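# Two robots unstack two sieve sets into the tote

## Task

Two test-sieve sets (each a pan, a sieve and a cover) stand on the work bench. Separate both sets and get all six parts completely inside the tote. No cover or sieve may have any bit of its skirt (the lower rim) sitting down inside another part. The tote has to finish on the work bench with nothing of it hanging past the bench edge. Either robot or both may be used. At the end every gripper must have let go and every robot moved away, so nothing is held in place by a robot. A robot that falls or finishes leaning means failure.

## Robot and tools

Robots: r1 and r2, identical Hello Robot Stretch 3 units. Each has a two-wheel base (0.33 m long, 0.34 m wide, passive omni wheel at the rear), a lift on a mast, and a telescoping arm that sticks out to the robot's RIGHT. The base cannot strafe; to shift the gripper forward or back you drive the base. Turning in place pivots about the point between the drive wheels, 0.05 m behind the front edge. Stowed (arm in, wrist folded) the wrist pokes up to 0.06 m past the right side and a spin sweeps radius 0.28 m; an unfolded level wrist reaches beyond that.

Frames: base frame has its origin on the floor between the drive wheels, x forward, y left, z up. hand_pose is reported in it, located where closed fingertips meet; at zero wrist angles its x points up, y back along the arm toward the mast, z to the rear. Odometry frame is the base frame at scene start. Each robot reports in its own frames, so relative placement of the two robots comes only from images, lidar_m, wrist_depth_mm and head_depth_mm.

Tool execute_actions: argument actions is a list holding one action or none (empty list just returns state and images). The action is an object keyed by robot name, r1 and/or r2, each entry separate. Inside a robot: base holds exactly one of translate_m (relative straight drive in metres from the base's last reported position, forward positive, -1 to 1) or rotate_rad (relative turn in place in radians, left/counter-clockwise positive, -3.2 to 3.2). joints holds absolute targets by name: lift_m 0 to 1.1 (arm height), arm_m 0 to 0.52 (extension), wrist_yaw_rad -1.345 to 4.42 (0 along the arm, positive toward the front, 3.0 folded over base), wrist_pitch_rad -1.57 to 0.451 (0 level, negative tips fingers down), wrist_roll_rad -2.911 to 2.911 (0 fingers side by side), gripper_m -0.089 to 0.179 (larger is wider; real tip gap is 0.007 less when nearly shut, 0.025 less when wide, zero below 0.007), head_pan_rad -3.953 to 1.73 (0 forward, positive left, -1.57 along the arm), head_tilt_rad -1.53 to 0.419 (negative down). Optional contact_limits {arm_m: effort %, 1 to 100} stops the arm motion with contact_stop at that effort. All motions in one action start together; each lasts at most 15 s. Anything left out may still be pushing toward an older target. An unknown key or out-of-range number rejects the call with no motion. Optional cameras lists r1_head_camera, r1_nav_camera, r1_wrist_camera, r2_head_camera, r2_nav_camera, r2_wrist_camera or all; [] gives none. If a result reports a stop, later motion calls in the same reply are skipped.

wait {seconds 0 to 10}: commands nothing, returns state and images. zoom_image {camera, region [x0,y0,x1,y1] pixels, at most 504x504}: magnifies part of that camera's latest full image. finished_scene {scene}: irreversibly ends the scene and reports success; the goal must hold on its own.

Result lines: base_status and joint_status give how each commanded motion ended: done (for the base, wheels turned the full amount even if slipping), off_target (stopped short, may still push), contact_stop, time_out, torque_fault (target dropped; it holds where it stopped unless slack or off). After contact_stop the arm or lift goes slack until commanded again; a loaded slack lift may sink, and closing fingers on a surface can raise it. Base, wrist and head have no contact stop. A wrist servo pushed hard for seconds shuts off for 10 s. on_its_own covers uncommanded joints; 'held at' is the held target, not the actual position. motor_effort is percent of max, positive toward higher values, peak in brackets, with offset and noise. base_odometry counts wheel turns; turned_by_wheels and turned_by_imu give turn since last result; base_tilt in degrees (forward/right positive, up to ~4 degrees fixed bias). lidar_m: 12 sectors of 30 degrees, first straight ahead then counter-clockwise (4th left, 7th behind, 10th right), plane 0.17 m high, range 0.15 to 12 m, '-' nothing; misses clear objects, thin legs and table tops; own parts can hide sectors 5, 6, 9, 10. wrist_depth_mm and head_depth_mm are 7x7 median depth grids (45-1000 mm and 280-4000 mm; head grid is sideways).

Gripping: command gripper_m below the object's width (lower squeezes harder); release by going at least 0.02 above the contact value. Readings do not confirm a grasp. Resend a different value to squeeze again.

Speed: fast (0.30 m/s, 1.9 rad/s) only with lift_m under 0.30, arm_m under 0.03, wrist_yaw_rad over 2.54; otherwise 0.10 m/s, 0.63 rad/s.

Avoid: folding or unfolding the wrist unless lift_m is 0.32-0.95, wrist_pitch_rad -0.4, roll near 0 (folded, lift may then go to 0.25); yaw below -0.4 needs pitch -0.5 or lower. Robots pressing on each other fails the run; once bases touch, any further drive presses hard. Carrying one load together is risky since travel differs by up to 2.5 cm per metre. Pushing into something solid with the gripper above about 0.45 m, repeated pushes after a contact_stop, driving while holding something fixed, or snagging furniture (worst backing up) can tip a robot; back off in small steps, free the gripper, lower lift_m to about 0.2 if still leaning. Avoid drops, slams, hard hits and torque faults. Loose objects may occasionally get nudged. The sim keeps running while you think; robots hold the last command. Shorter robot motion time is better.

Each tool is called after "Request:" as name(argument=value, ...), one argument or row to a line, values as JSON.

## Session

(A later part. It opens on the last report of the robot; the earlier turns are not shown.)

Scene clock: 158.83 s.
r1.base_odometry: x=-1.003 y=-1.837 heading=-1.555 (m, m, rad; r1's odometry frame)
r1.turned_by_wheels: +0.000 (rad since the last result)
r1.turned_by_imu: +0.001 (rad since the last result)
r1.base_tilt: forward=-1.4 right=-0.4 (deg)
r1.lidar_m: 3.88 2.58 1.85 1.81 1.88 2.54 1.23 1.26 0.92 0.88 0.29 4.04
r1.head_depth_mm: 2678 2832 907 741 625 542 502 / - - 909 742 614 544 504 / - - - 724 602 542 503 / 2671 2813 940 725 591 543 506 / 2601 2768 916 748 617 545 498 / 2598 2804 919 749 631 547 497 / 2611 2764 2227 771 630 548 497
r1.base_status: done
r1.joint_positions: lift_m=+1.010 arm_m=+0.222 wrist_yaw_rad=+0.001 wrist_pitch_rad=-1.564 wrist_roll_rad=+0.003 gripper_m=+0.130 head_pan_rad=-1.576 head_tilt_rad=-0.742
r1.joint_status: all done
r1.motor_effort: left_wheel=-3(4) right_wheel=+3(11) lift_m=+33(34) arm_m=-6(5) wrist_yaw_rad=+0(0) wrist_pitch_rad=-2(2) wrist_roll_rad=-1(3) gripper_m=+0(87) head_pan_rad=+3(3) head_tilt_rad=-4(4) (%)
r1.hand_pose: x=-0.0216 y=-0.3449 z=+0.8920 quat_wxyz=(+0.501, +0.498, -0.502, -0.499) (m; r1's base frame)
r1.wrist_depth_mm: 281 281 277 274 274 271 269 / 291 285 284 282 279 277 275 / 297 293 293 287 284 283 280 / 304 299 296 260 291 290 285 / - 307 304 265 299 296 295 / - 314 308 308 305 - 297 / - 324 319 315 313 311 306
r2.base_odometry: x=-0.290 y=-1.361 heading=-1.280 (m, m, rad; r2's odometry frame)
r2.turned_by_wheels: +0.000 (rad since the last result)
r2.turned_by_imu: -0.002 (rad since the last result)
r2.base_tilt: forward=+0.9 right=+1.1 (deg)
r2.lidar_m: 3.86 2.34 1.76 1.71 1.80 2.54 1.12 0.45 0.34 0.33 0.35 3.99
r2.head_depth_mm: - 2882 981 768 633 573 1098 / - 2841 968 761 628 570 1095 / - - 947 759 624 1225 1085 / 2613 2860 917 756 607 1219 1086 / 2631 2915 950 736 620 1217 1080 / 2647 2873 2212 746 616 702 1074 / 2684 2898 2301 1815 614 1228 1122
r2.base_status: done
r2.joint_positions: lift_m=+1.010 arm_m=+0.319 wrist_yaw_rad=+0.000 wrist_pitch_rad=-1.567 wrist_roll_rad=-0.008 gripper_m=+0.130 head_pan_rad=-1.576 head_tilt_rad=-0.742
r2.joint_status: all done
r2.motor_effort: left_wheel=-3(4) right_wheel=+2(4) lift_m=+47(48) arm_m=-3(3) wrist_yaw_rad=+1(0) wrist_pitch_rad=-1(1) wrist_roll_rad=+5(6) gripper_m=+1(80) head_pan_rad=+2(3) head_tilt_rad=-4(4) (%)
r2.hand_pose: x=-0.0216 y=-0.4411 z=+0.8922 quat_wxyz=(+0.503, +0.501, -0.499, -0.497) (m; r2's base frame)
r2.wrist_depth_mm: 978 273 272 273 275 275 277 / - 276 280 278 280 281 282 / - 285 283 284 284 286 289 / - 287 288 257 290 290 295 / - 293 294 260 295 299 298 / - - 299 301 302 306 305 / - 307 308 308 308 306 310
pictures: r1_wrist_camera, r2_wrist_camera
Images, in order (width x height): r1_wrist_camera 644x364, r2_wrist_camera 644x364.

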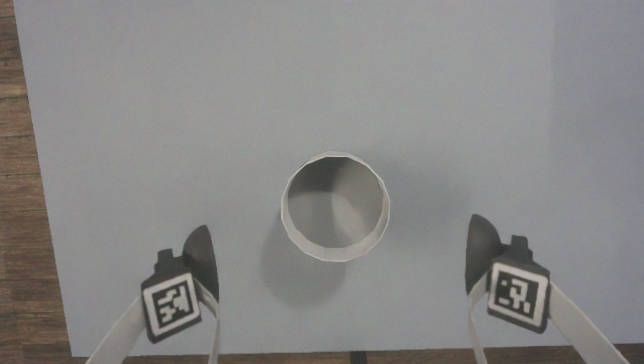

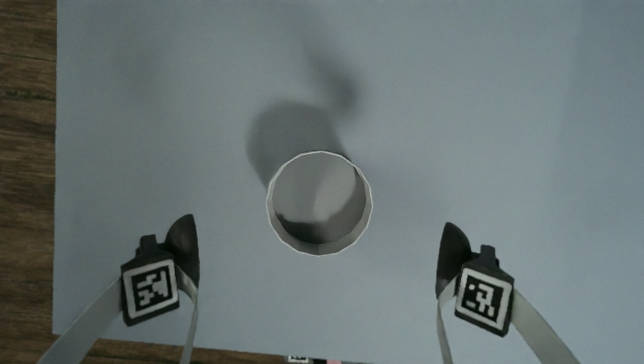

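Request:
execute_actions(
  actions=[
    {"r1":{"joints":{"lift_m":0.920}},"r2":{"joints":{"lift_m":0.926}}},
  ],
  cameras=[],
)

Request:
execute_actions(
  actions=[
    {"r1":{"joints":{"gripper_m":0.06}},"r2":{"joints":{"gripper_m":0.06}}},
  ],
  cameras=[],
)

Request:
execute_actions(
  actions=[
    {"r1":{"joints":{"lift_m":1.03}},"r2":{"joints":{"lift_m":1.03}}},
  ],
  cameras=["r1_head_camera","r2_head_camera"],
)

Request:
execute_actions(
  actions=[
    {"r1":{"base":{"translate_m":-0.54},"joints":{"arm_m":0.381,"wrist_roll_rad":0.785}},"r2":{"base":{"translate_m":-0.572},"joints":{"arm_m":0.418,"wrist_roll_rad":0.785}}},
  ],
  cameras=["r1_wrist_camera","r2_wrist_camera"],
)

Scene clock: 180.70 s.
r1.base_odometry: x=-1.003 y=-1.837 heading=-1.555 (m, m, rad; r1's odometry frame)
r1.turned_by_wheels: +0.000 (rad since the last result)
r1.turned_by_imu: +0.001 (rad since the last result)
r1.base_tilt: forward=-1.4 right=-0.5 (deg)
r1.lidar_m: 3.87 2.59 1.85 1.80 1.86 2.54 1.23 1.27 0.92 0.88 0.29 4.05
r1.head_depth_mm: 2632 2804 - 723 625 541 503 / 2625 - - 742 640 543 504 / 2613 2840 - - 589 544 505 / 2624 2782 918 745 589 544 505 / 2613 2775 915 746 643 545 497 / 2617 2827 920 746 632 545 497 / 2592 2778 2230 771 632 546 497
r1.base_status: not commanded
r1.joint_positions: lift_m=+0.920 arm_m=+0.222 wrist_yaw_rad=+0.001 wrist_pitch_rad=-1.564 wrist_roll_rad=+0.003 gripper_m=+0.130 head_pan_rad=-1.576 head_tilt_rad=-0.742
r1.joint_status: all done
r1.motor_effort: left_wheel=-3(3) right_wheel=+3(3) lift_m=+20(31) arm_m=-5(5) wrist_yaw_rad=+0(0) wrist_pitch_rad=-3(2) wrist_roll_rad=-1(1) gripper_m=+0(0) head_pan_rad=+3(3) head_tilt_rad=-4(3) (%)
r1.hand_pose: x=-0.0216 y=-0.3449 z=+0.8026 quat_wxyz=(+0.501, +0.498, -0.502, -0.499) (m; r1's base frame)
r1.wrist_depth_mm: 195 194 191 190 189 187 185 / 199 198 195 195 192 193 189 / 203 201 201 198 196 196 194 / 210 208 206 170 201 200 199 / 214 211 207 173 173 203 203 / 218 218 215 175 176 - 206 / 225 223 220 219 216 214 211
r2.base_odometry: x=-0.290 y=-1.361 heading=-1.280 (m, m, rad; r2's odometry frame)
r2.turned_by_wheels: +0.000 (rad since the last result)
r2.turned_by_imu: -0.001 (rad since the last result)
r2.base_tilt: forward=+1.0 right=+1.2 (deg)
r2.lidar_m: 3.86 2.33 1.76 1.71 1.80 2.53 1.13 0.45 0.34 0.33 0.35 3.99
r2.head_depth_mm: 2564 2866 - 744 617 574 1098 / 2597 - 934 763 629 570 1097 / 2612 - 897 757 619 1219 1091 / 2618 2874 991 732 608 1216 1080 / 2650 2899 949 752 619 1213 1088 / 2661 2920 2220 746 616 701 1077 / 2657 2943 2295 1815 615 1228 1116
r2.base_status: not commanded
r2.joint_positions: lift_m=+0.926 arm_m=+0.319 wrist_yaw_rad=+0.000 wrist_pitch_rad=-1.567 wrist_roll_rad=-0.008 gripper_m=+0.130 head_pan_rad=-1.576 head_tilt_rad=-0.742
r2.joint_status: all done
r2.motor_effort: left_wheel=-3(3) right_wheel=+2(2) lift_m=+36(43) arm_m=-3(3) wrist_yaw_rad=+0(0) wrist_pitch_rad=-1(1) wrist_roll_rad=+6(5) gripper_m=+1(1) head_pan_rad=+3(2) head_tilt_rad=-4(4) (%)
r2.hand_pose: x=-0.0216 y=-0.4411 z=+0.8086 quat_wxyz=(+0.503, +0.501, -0.499, -0.497) (m; r2's base frame)
r2.wrist_depth_mm: 192 193 194 195 196 197 196 / 197 197 198 198 198 200 200 / 199 200 202 201 202 202 203 / 203 204 205 172 207 208 208 / 208 206 206 175 209 211 213 / 211 - 212 177 216 215 215 / 214 217 218 218 220 220 221
pictures: none
No camera images: the call's "cameras" was empty. Leave "cameras" out to get every camera's image.

Scene clock: 181.90 s.
r1.base_odometry: x=-1.003 y=-1.837 heading=-1.555 (m, m, rad; r1's odometry frame)
r1.turned_by_wheels: +0.000 (rad since the last result)
r1.turned_by_imu: +0.000 (rad since the last result)
r1.base_tilt: forward=-1.5 right=-0.4 (deg)
r1.lidar_m: 3.87 2.59 1.85 1.81 1.87 2.54 1.23 1.27 0.92 0.88 0.29 4.04
r1.head_depth_mm: 2615 2855 - 723 626 541 503 / 2607 - - 732 627 542 504 / 2596 2847 - - 586 544 504 / 2622 2830 914 746 587 544 505 / 2594 2790 912 745 631 546 498 / 2597 2782 916 747 632 545 497 / 2593 2767 2237 771 633 545 499
r1.base_status: not commanded
r1.joint_positions: lift_m=+0.920 arm_m=+0.222 wrist_yaw_rad=+0.001 wrist_pitch_rad=-1.564 wrist_roll_rad=+0.003 gripper_m=+0.061 head_pan_rad=-1.576 head_tilt_rad=-0.742
r1.joint_status: all done
r1.motor_effort: left_wheel=-3(3) right_wheel=+3(3) lift_m=+20(20) arm_m=-6(6) wrist_yaw_rad=+0(0) wrist_pitch_rad=-3(3) wrist_roll_rad=-1(1) gripper_m=-13(94) head_pan_rad=+3(3) head_tilt_rad=-3(3) (%)
r1.hand_pose: x=-0.0216 y=-0.3449 z=+0.8026 quat_wxyz=(+0.501, +0.498, -0.502, -0.499) (m; r1's base frame)
r1.wrist_depth_mm: 195 194 192 190 188 187 186 / 199 197 195 193 193 191 189 / 204 201 201 199 197 195 193 / 208 207 206 168 200 200 197 / 213 212 209 171 170 203 202 / 219 217 166 174 171 209 208 / 224 223 220 217 216 215 213
r2.base_odometry: x=-0.290 y=-1.361 heading=-1.280 (m, m, rad; r2's odometry frame)
r2.turned_by_wheels: +0.000 (rad since the last result)
r2.turned_by_imu: +0.000 (rad since the last result)
r2.base_tilt: forward=+0.9 right=+1.2 (deg)
r2.lidar_m: 3.85 2.35 1.76 1.71 1.80 2.54 1.12 0.45 0.34 0.33 0.35 3.97
r2.head_depth_mm: 2564 2868 - 744 617 573 1102 / 2590 - 932 762 628 570 1093 / 2619 - 897 748 617 1224 1093 / 2618 2880 994 733 607 1218 1088 / 2615 2869 954 751 621 1218 1077 / 2647 2911 2228 746 616 702 1068 / 2659 2956 2290 1811 615 1225 1117
r2.base_status: not commanded
r2.joint_positions: lift_m=+0.926 arm_m=+0.319 wrist_yaw_rad=+0.000 wrist_pitch_rad=-1.567 wrist_roll_rad=-0.008 gripper_m=+0.060 head_pan_rad=-1.576 head_tilt_rad=-0.742
r2.joint_status: all done
r2.motor_effort: left_wheel=-3(3) right_wheel=+2(1) lift_m=+37(37) arm_m=-3(3) wrist_yaw_rad=+0(0) wrist_pitch_rad=-1(1) wrist_roll_rad=+6(5) gripper_m=-10(84) head_pan_rad=+2(2) head_tilt_rad=-4(4) (%)
r2.hand_pose: x=-0.0216 y=-0.4411 z=+0.8085 quat_wxyz=(+0.503, +0.501, -0.499, -0.497) (m; r2's base frame)
r2.wrist_depth_mm: 192 193 194 194 194 196 196 / 196 197 197 196 198 199 199 / 199 200 200 202 202 203 204 / 204 205 203 171 205 207 208 / 208 209 173 173 174 212 211 / 212 212 211 175 174 216 217 / 215 217 219 219 219 220 220
pictures: none
No camera images: the call's "cameras" was empty. Leave "cameras" out to get every camera's image.

Scene clock: 183.73 s.
r1.base_odometry: x=-1.003 y=-1.837 heading=-1.555 (m, m, rad; r1's odometry frame)
r1.turned_by_wheels: +0.000 (rad since the last result)
r1.turned_by_imu: +0.000 (rad since the last result)
r1.base_tilt: forward=-1.4 right=-0.4 (deg)
r1.lidar_m: 3.89 2.58 1.85 1.81 1.88 2.54 1.23 1.27 0.92 0.88 0.29 4.05
r1.head_depth_mm: 2577 2632 908 741 625 541 503 / - 2617 908 743 627 543 504 / - - - 744 588 544 504 / 2624 2790 927 747 591 545 505 / 2592 2769 914 746 630 545 498 / 2586 2762 917 747 631 546 497 / 2612 2808 2240 769 632 547 497
r1.base_status: not commanded
r1.joint_positions: lift_m=+1.030 arm_m=+0.222 wrist_yaw_rad=+0.001 wrist_pitch_rad=-1.564 wrist_roll_rad=+0.003 gripper_m=+0.061 head_pan_rad=-1.576 head_tilt_rad=-0.742
r1.joint_status: all done
r1.motor_effort: left_wheel=-3(3) right_wheel=+3(3) lift_m=+34(38) arm_m=-5(4) wrist_yaw_rad=+0(0) wrist_pitch_rad=-3(2) wrist_roll_rad=-1(1) gripper_m=-12(13) head_pan_rad=+3(3) head_tilt_rad=-3(4) (%)
r1.hand_pose: x=-0.0216 y=-0.3449 z=+0.9120 quat_wxyz=(+0.501, +0.498, -0.502, -0.499) (m; r1's base frame)
r1.wrist_depth_mm: 304 299 294 295 292 289 288 / 312 305 302 300 299 295 291 / - 313 309 306 305 304 299 / - 318 319 169 309 309 305 / - 326 320 171 170 315 313 / - 337 165 174 171 324 321 / - 348 341 339 - - -
r2.base_odometry: x=-0.290 y=-1.361 heading=-1.280 (m, m, rad; r2's odometry frame)
r2.turned_by_wheels: +0.000 (rad since the last result)
r2.turned_by_imu: +0.000 (rad since the last result)
r2.base_tilt: forward=+1.0 right=+1.2 (deg)
r2.lidar_m: 3.85 2.34 1.76 1.71 1.80 2.55 1.12 0.45 0.34 0.33 0.35 3.97
r2.head_depth_mm: - 2878 979 767 631 573 1099 / - 2986 970 763 626 570 1087 / - - 928 696 624 1227 1094 / 2612 2901 919 591 623 1220 1084 / 2651 2917 948 752 620 1213 1082 / 2624 2906 2253 746 616 700 1075 / 2635 2954 2295 1809 615 1227 1121
r2.base_status: not commanded
r2.joint_positions: lift_m=+1.030 arm_m=+0.319 wrist_yaw_rad=+0.000 wrist_pitch_rad=-1.567 wrist_roll_rad=-0.008 gripper_m=+0.060 head_pan_rad=-1.576 head_tilt_rad=-0.742
r2.joint_status: all done
r2.motor_effort: left_wheel=-3(3) right_wheel=+2(1) lift_m=+48(51) arm_m=-3(3) wrist_yaw_rad=+1(0) wrist_pitch_rad=-1(0) wrist_roll_rad=+5(5) gripper_m=-10(10) head_pan_rad=+2(3) head_tilt_rad=-4(3) (%)
r2.hand_pose: x=-0.0216 y=-0.4410 z=+0.9122 quat_wxyz=(+0.503, +0.501, -0.499, -0.497) (m; r2's base frame)
r2.wrist_depth_mm: - 294 292 292 295 292 295 / - 299 297 297 298 302 302 / - 304 304 305 304 306 308 / - 307 306 171 309 313 315 / - 314 173 174 175 316 317 / - 320 318 175 173 323 329 / - - 327 325 330 332 333
pictures: r1_head_camera (sideways: a quarter turn clockwise sets it upright), r2_head_camera (sideways: a quarter turn clockwise sets it upright)
Images, in order (width x height): r1_head_camera 896x504, r2_head_camera 896x504.

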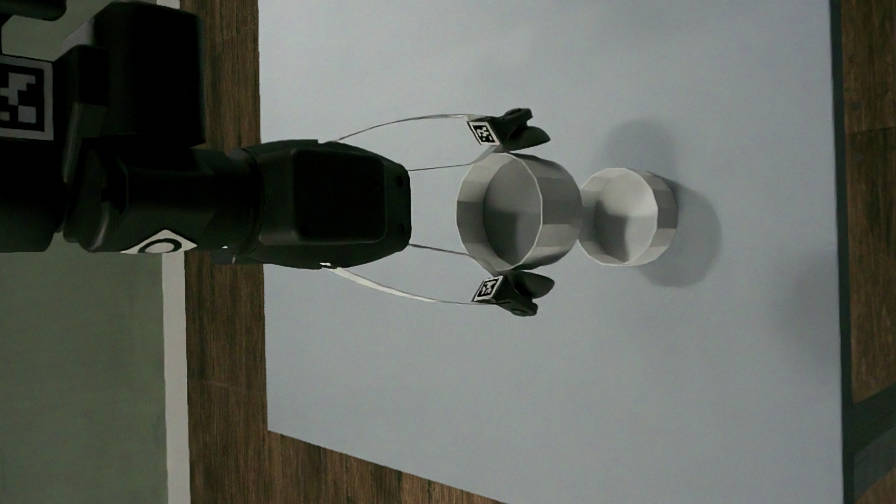

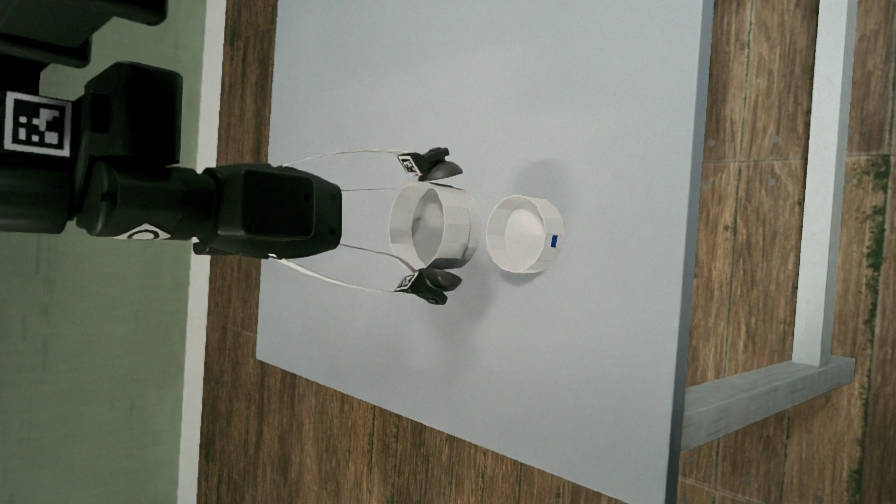

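Scene clock: 190.40 s.
r1.base_odometry: x=-1.012 y=-1.297 heading=-1.555 (m, m, rad; r1's odometry frame)
r1.turned_by_wheels: +0.000 (rad since the last result)
r1.turned_by_imu: +0.001 (rad since the last result)
r1.base_tilt: forward=-1.4 right=-0.3 (deg)
r1.lidar_m: 4.42 2.55 1.87 1.80 1.86 2.54 4.37 0.71 0.92 0.89 0.92 0.76
r1.head_depth_mm: 2701 2825 909 741 625 542 504 / 2708 2736 910 722 612 542 504 / - - 756 704 595 544 504 / 2598 - 838 720 591 545 506 / 589 730 832 725 604 546 506 / 568 2759 833 679 604 545 506 / 2619 2798 917 747 633 546 507
r1.base_status: done
r1.joint_positions: lift_m=+1.030 arm_m=+0.381 wrist_yaw_rad=+0.001 wrist_pitch_rad=-1.564 wrist_roll_rad=+0.782 gripper_m=+0.061 head_pan_rad=-1.576 head_tilt_rad=-0.742
r1.joint_status: all done
r1.motor_effort: left_wheel=-3(8) right_wheel=+4(4) lift_m=+34(34) arm_m=+6(6) wrist_yaw_rad=+0(0) wrist_pitch_rad=-3(3) wrist_roll_rad=+2(3) gripper_m=-12(13) head_pan_rad=+3(3) head_tilt_rad=-3(4) (%)
r1.hand_pose: x=-0.0217 y=-0.5031 z=+0.9120 quat_wxyz=(+0.273, +0.271, -0.655, -0.651) (m; r1's base frame)
r1.wrist_depth_mm: 274 289 293 247 290 289 285 / 309 303 298 245 296 292 289 / 236 311 308 307 219 301 298 / 247 318 296 169 229 306 305 / 261 323 299 171 169 225 311 / 244 279 165 174 172 319 318 / 349 249 302 319 241 331 327
r2.base_odometry: x=-0.454 y=-0.813 heading=-1.280 (m, m, rad; r2's odometry frame)
r2.turned_by_wheels: +0.000 (rad since the last result)
r2.turned_by_imu: +0.000 (rad since the last result)
r2.base_tilt: forward=+1.0 right=+1.1 (deg)
r2.lidar_m: 4.44 2.36 1.79 1.74 1.83 2.58 4.33 0.42 0.32 0.31 0.32 0.46
r2.head_depth_mm: - 2867 980 767 632 560 1143 / 2543 2861 968 764 628 557 1094 / - 2817 869 657 625 556 1090 / 2496 1378 847 729 623 555 1088 / 581 764 847 714 620 564 1085 / 2621 2895 942 679 617 561 1077 / 2654 2926 937 740 612 560 1074
r2.base_status: done
r2.joint_positions: lift_m=+1.030 arm_m=+0.418 wrist_yaw_rad=+0.000 wrist_pitch_rad=-1.567 wrist_roll_rad=+0.777 gripper_m=+0.060 head_pan_rad=-1.576 head_tilt_rad=-0.742
r2.joint_status: all done
r2.motor_effort: left_wheel=-2(6) right_wheel=+2(3) lift_m=+48(48) arm_m=+4(3) wrist_yaw_rad=+0(0) wrist_pitch_rad=-1(1) wrist_roll_rad=+5(6) gripper_m=-10(10) head_pan_rad=+3(3) head_tilt_rad=-5(4) (%)
r2.hand_pose: x=-0.0216 y=-0.5394 z=+0.9122 quat_wxyz=(+0.274, +0.273, -0.653, -0.651) (m; r2's base frame)
r2.wrist_depth_mm: 290 292 288 236 291 291 292 / 295 297 298 241 297 299 298 / 303 305 280 299 303 302 304 / 278 309 285 171 220 306 306 / 246 311 173 174 174 312 316 / 231 265 295 174 173 323 323 / 332 246 326 279 328 327 -
pictures: r1_wrist_camera, r2_wrist_camera
Images, in order (width x height): r1_wrist_camera 644x364, r2_wrist_camera 644x364.

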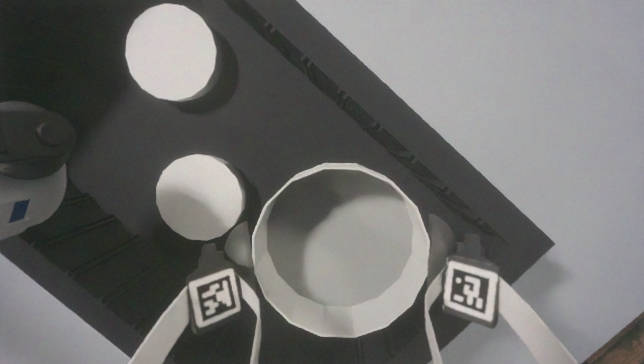

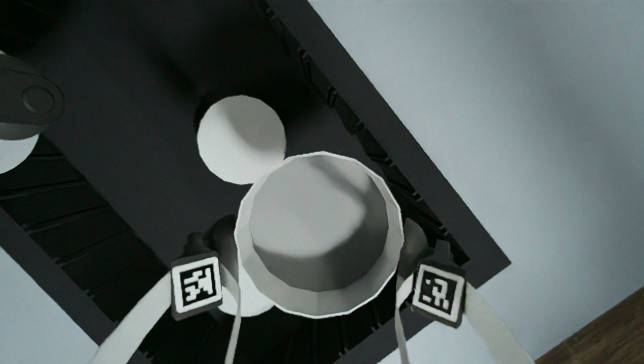

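Request:
execute_actions(
  actions=[
    {"r1":{"joints":{"lift_m":0.907}},"r2":{"base":{"translate_m":0.008},"joints":{"arm_m":0.398}}},
  ],
  cameras=["r2_wrist_camera"],
)

Request:
execute_actions(
  actions=[
    {"r1":{"joints":{"gripper_m":0.105}},"r2":{"joints":{"lift_m":0.913}}},
  ],
  cameras=["r2_wrist_camera"],
)

Request:
execute_actions(
  actions=[
    {"r1":{"joints":{"lift_m":1.01}},"r2":{"joints":{"gripper_m":0.10}}},
  ],
  cameras=[],
)

Request:
execute_actions(
  actions=[
    {"r1":{"base":{"translate_m":0.54},"joints":{"arm_m":0.222,"wrist_roll_rad":0,"gripper_m":0.13}},"r2":{"joints":{"lift_m":1.02}}},
  ],
  cameras=["r1_wrist_camera","r2_wrist_camera"],
)

Scene clock: 201.67 s.
r1.base_odometry: x=-1.012 y=-1.297 heading=-1.555 (m, m, rad; r1's odometry frame)
r1.turned_by_wheels: +0.000 (rad since the last result)
r1.turned_by_imu: +0.001 (rad since the last result)
r1.base_tilt: forward=-1.4 right=-0.4 (deg)
r1.lidar_m: 4.40 2.55 1.87 1.80 1.87 2.53 4.36 0.71 0.92 0.89 0.92 0.76
r1.head_depth_mm: 2624 - - 724 626 541 503 / 2563 - 895 722 613 541 504 / 2590 - 735 702 593 545 505 / 2643 2776 841 705 592 544 506 / 597 1277 830 724 604 545 506 / 579 2763 839 678 601 546 506 / 2597 2788 919 750 632 546 508
r1.base_status: not commanded
r1.joint_positions: lift_m=+0.907 arm_m=+0.381 wrist_yaw_rad=+0.001 wrist_pitch_rad=-1.564 wrist_roll_rad=+0.782 gripper_m=+0.061 head_pan_rad=-1.576 head_tilt_rad=-0.742
r1.joint_status: all done
r1.motor_effort: left_wheel=-2(3) right_wheel=+4(4) lift_m=+21(31) arm_m=+6(5) wrist_yaw_rad=+0(0) wrist_pitch_rad=-2(2) wrist_roll_rad=+2(2) gripper_m=-13(12) head_pan_rad=+3(3) head_tilt_rad=-3(3) (%)
r1.hand_pose: x=-0.0217 y=-0.5031 z=+0.7896 quat_wxyz=(+0.273, +0.271, -0.655, -0.651) (m; r1's base frame)
r1.wrist_depth_mm: 158 173 176 115 92 173 173 / 183 183 181 178 95 94 176 / 187 187 184 182 141 95 179 / 190 172 187 169 184 100 97 / 174 173 191 171 170 162 99 / 201 177 165 174 172 187 119 / 203 205 204 201 199 178 136
r2.base_odometry: x=-0.452 y=-0.821 heading=-1.281 (m, m, rad; r2's odometry frame)
r2.turned_by_wheels: +0.000 (rad since the last result)
r2.turned_by_imu: -0.001 (rad since the last result)
r2.base_tilt: forward=+1.0 right=+1.1 (deg)
r2.lidar_m: 4.43 2.36 1.79 1.74 1.82 2.57 4.35 0.42 0.32 0.31 0.32 0.46
r2.head_depth_mm: - 2854 978 768 633 560 1139 / 2552 2870 970 763 626 558 1094 / - 2840 870 673 624 556 1086 / 2544 699 871 728 622 565 1088 / 724 664 831 716 620 564 1079 / 1001 2907 941 682 616 561 1078 / 2651 2924 939 741 614 560 1072
r2.base_status: done
r2.joint_positions: lift_m=+1.030 arm_m=+0.398 wrist_yaw_rad=+0.000 wrist_pitch_rad=-1.567 wrist_roll_rad=+0.777 gripper_m=+0.060 head_pan_rad=-1.576 head_tilt_rad=-0.742
r2.joint_status: all done
r2.motor_effort: left_wheel=-3(4) right_wheel=+2(5) lift_m=+48(48) arm_m=-3(8) wrist_yaw_rad=+1(0) wrist_pitch_rad=-1(1) wrist_roll_rad=+5(5) gripper_m=-10(10) head_pan_rad=+2(2) head_tilt_rad=-4(4) (%)
r2.hand_pose: x=-0.0216 y=-0.5199 z=+0.9122 quat_wxyz=(+0.274, +0.273, -0.653, -0.651) (m; r2's base frame)
r2.wrist_depth_mm: 291 289 290 209 293 294 295 / 262 272 293 268 296 300 293 / 281 301 279 299 224 304 304 / 268 309 309 171 223 310 308 / 238 305 173 174 175 314 316 / 279 258 294 176 174 323 321 / 327 244 302 240 330 328 -
pictures: r2_wrist_camera
Images, in order (width x height): r2_wrist_camera 644x364.

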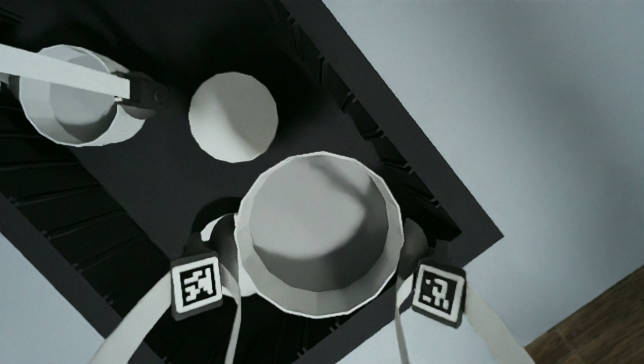

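Scene clock: 203.57 s.
r1.base_odometry: x=-1.012 y=-1.297 heading=-1.555 (m, m, rad; r1's odometry frame)
r1.turned_by_wheels: +0.000 (rad since the last result)
r1.turned_by_imu: +0.000 (rad since the last result)
r1.base_tilt: forward=-1.5 right=-0.5 (deg)
r1.lidar_m: 4.42 2.55 1.88 1.80 1.87 2.54 4.36 0.71 0.92 0.89 0.92 0.76
r1.head_depth_mm: 2627 - - 725 626 542 503 / 2589 - 897 722 613 542 504 / 2586 - - 698 596 543 504 / 2615 2740 790 707 592 545 505 / 1123 669 824 724 602 546 507 / 573 2582 848 679 603 545 506 / 2554 2792 918 749 632 547 506
r1.base_status: not commanded
r1.joint_positions: lift_m=+0.907 arm_m=+0.381 wrist_yaw_rad=+0.001 wrist_pitch_rad=-1.564 wrist_roll_rad=+0.782 gripper_m=+0.105 head_pan_rad=-1.576 head_tilt_rad=-0.742
r1.joint_status: all done
r1.motor_effort: left_wheel=-2(3) right_wheel=+4(3) lift_m=+21(20) arm_m=+5(5) wrist_yaw_rad=+0(0) wrist_pitch_rad=-2(3) wrist_roll_rad=+2(2) gripper_m=+0(88) head_pan_rad=+2(3) head_tilt_rad=-3(4) (%)
r1.hand_pose: x=-0.0217 y=-0.5031 z=+0.7896 quat_wxyz=(+0.273, +0.271, -0.655, -0.651) (m; r1's base frame)
r1.wrist_depth_mm: 158 172 176 115 92 173 172 / 184 184 181 178 95 94 176 / 189 187 184 183 140 96 179 / 191 172 189 170 183 100 97 / 175 174 191 173 172 159 99 / 202 176 197 176 175 186 119 / 203 206 205 201 199 177 136
r2.base_odometry: x=-0.452 y=-0.821 heading=-1.281 (m, m, rad; r2's odometry frame)
r2.turned_by_wheels: +0.000 (rad since the last result)
r2.turned_by_imu: +0.000 (rad since the last result)
r2.base_tilt: forward=+0.9 right=+1.1 (deg)
r2.lidar_m: 4.43 2.37 1.78 1.74 1.82 2.57 4.35 0.42 0.32 0.31 0.32 0.46
r2.head_depth_mm: 2541 2804 - - 615 559 1137 / 2578 - 934 760 628 558 1096 / 2592 - - 687 625 556 1088 / 2576 2761 846 708 622 564 1090 / 724 666 834 716 619 563 1084 / 999 2896 943 684 618 561 1075 / 2654 2936 933 741 614 560 1077
r2.base_status: not commanded
r2.joint_positions: lift_m=+0.913 arm_m=+0.398 wrist_yaw_rad=+0.000 wrist_pitch_rad=-1.567 wrist_roll_rad=+0.777 gripper_m=+0.060 head_pan_rad=-1.576 head_tilt_rad=-0.742
r2.joint_status: all done
r2.motor_effort: left_wheel=-2(3) right_wheel=+1(2) lift_m=+38(44) arm_m=-3(3) wrist_yaw_rad=+0(0) wrist_pitch_rad=-1(1) wrist_roll_rad=+5(5) gripper_m=-10(10) head_pan_rad=+3(2) head_tilt_rad=-4(4) (%)
r2.hand_pose: x=-0.0216 y=-0.5199 z=+0.7955 quat_wxyz=(+0.274, +0.273, -0.653, -0.651) (m; r2's base frame)
r2.wrist_depth_mm: 178 177 179 154 97 181 181 / 181 161 162 183 105 99 185 / 186 164 165 186 145 101 188 / 190 189 188 171 188 103 190 / 194 194 173 173 175 135 105 / 196 196 175 174 174 151 107 / 190 180 179 202 165 131 110
pictures: r2_wrist_camera
Images, in order (width x height): r2_wrist_camera 644x364.

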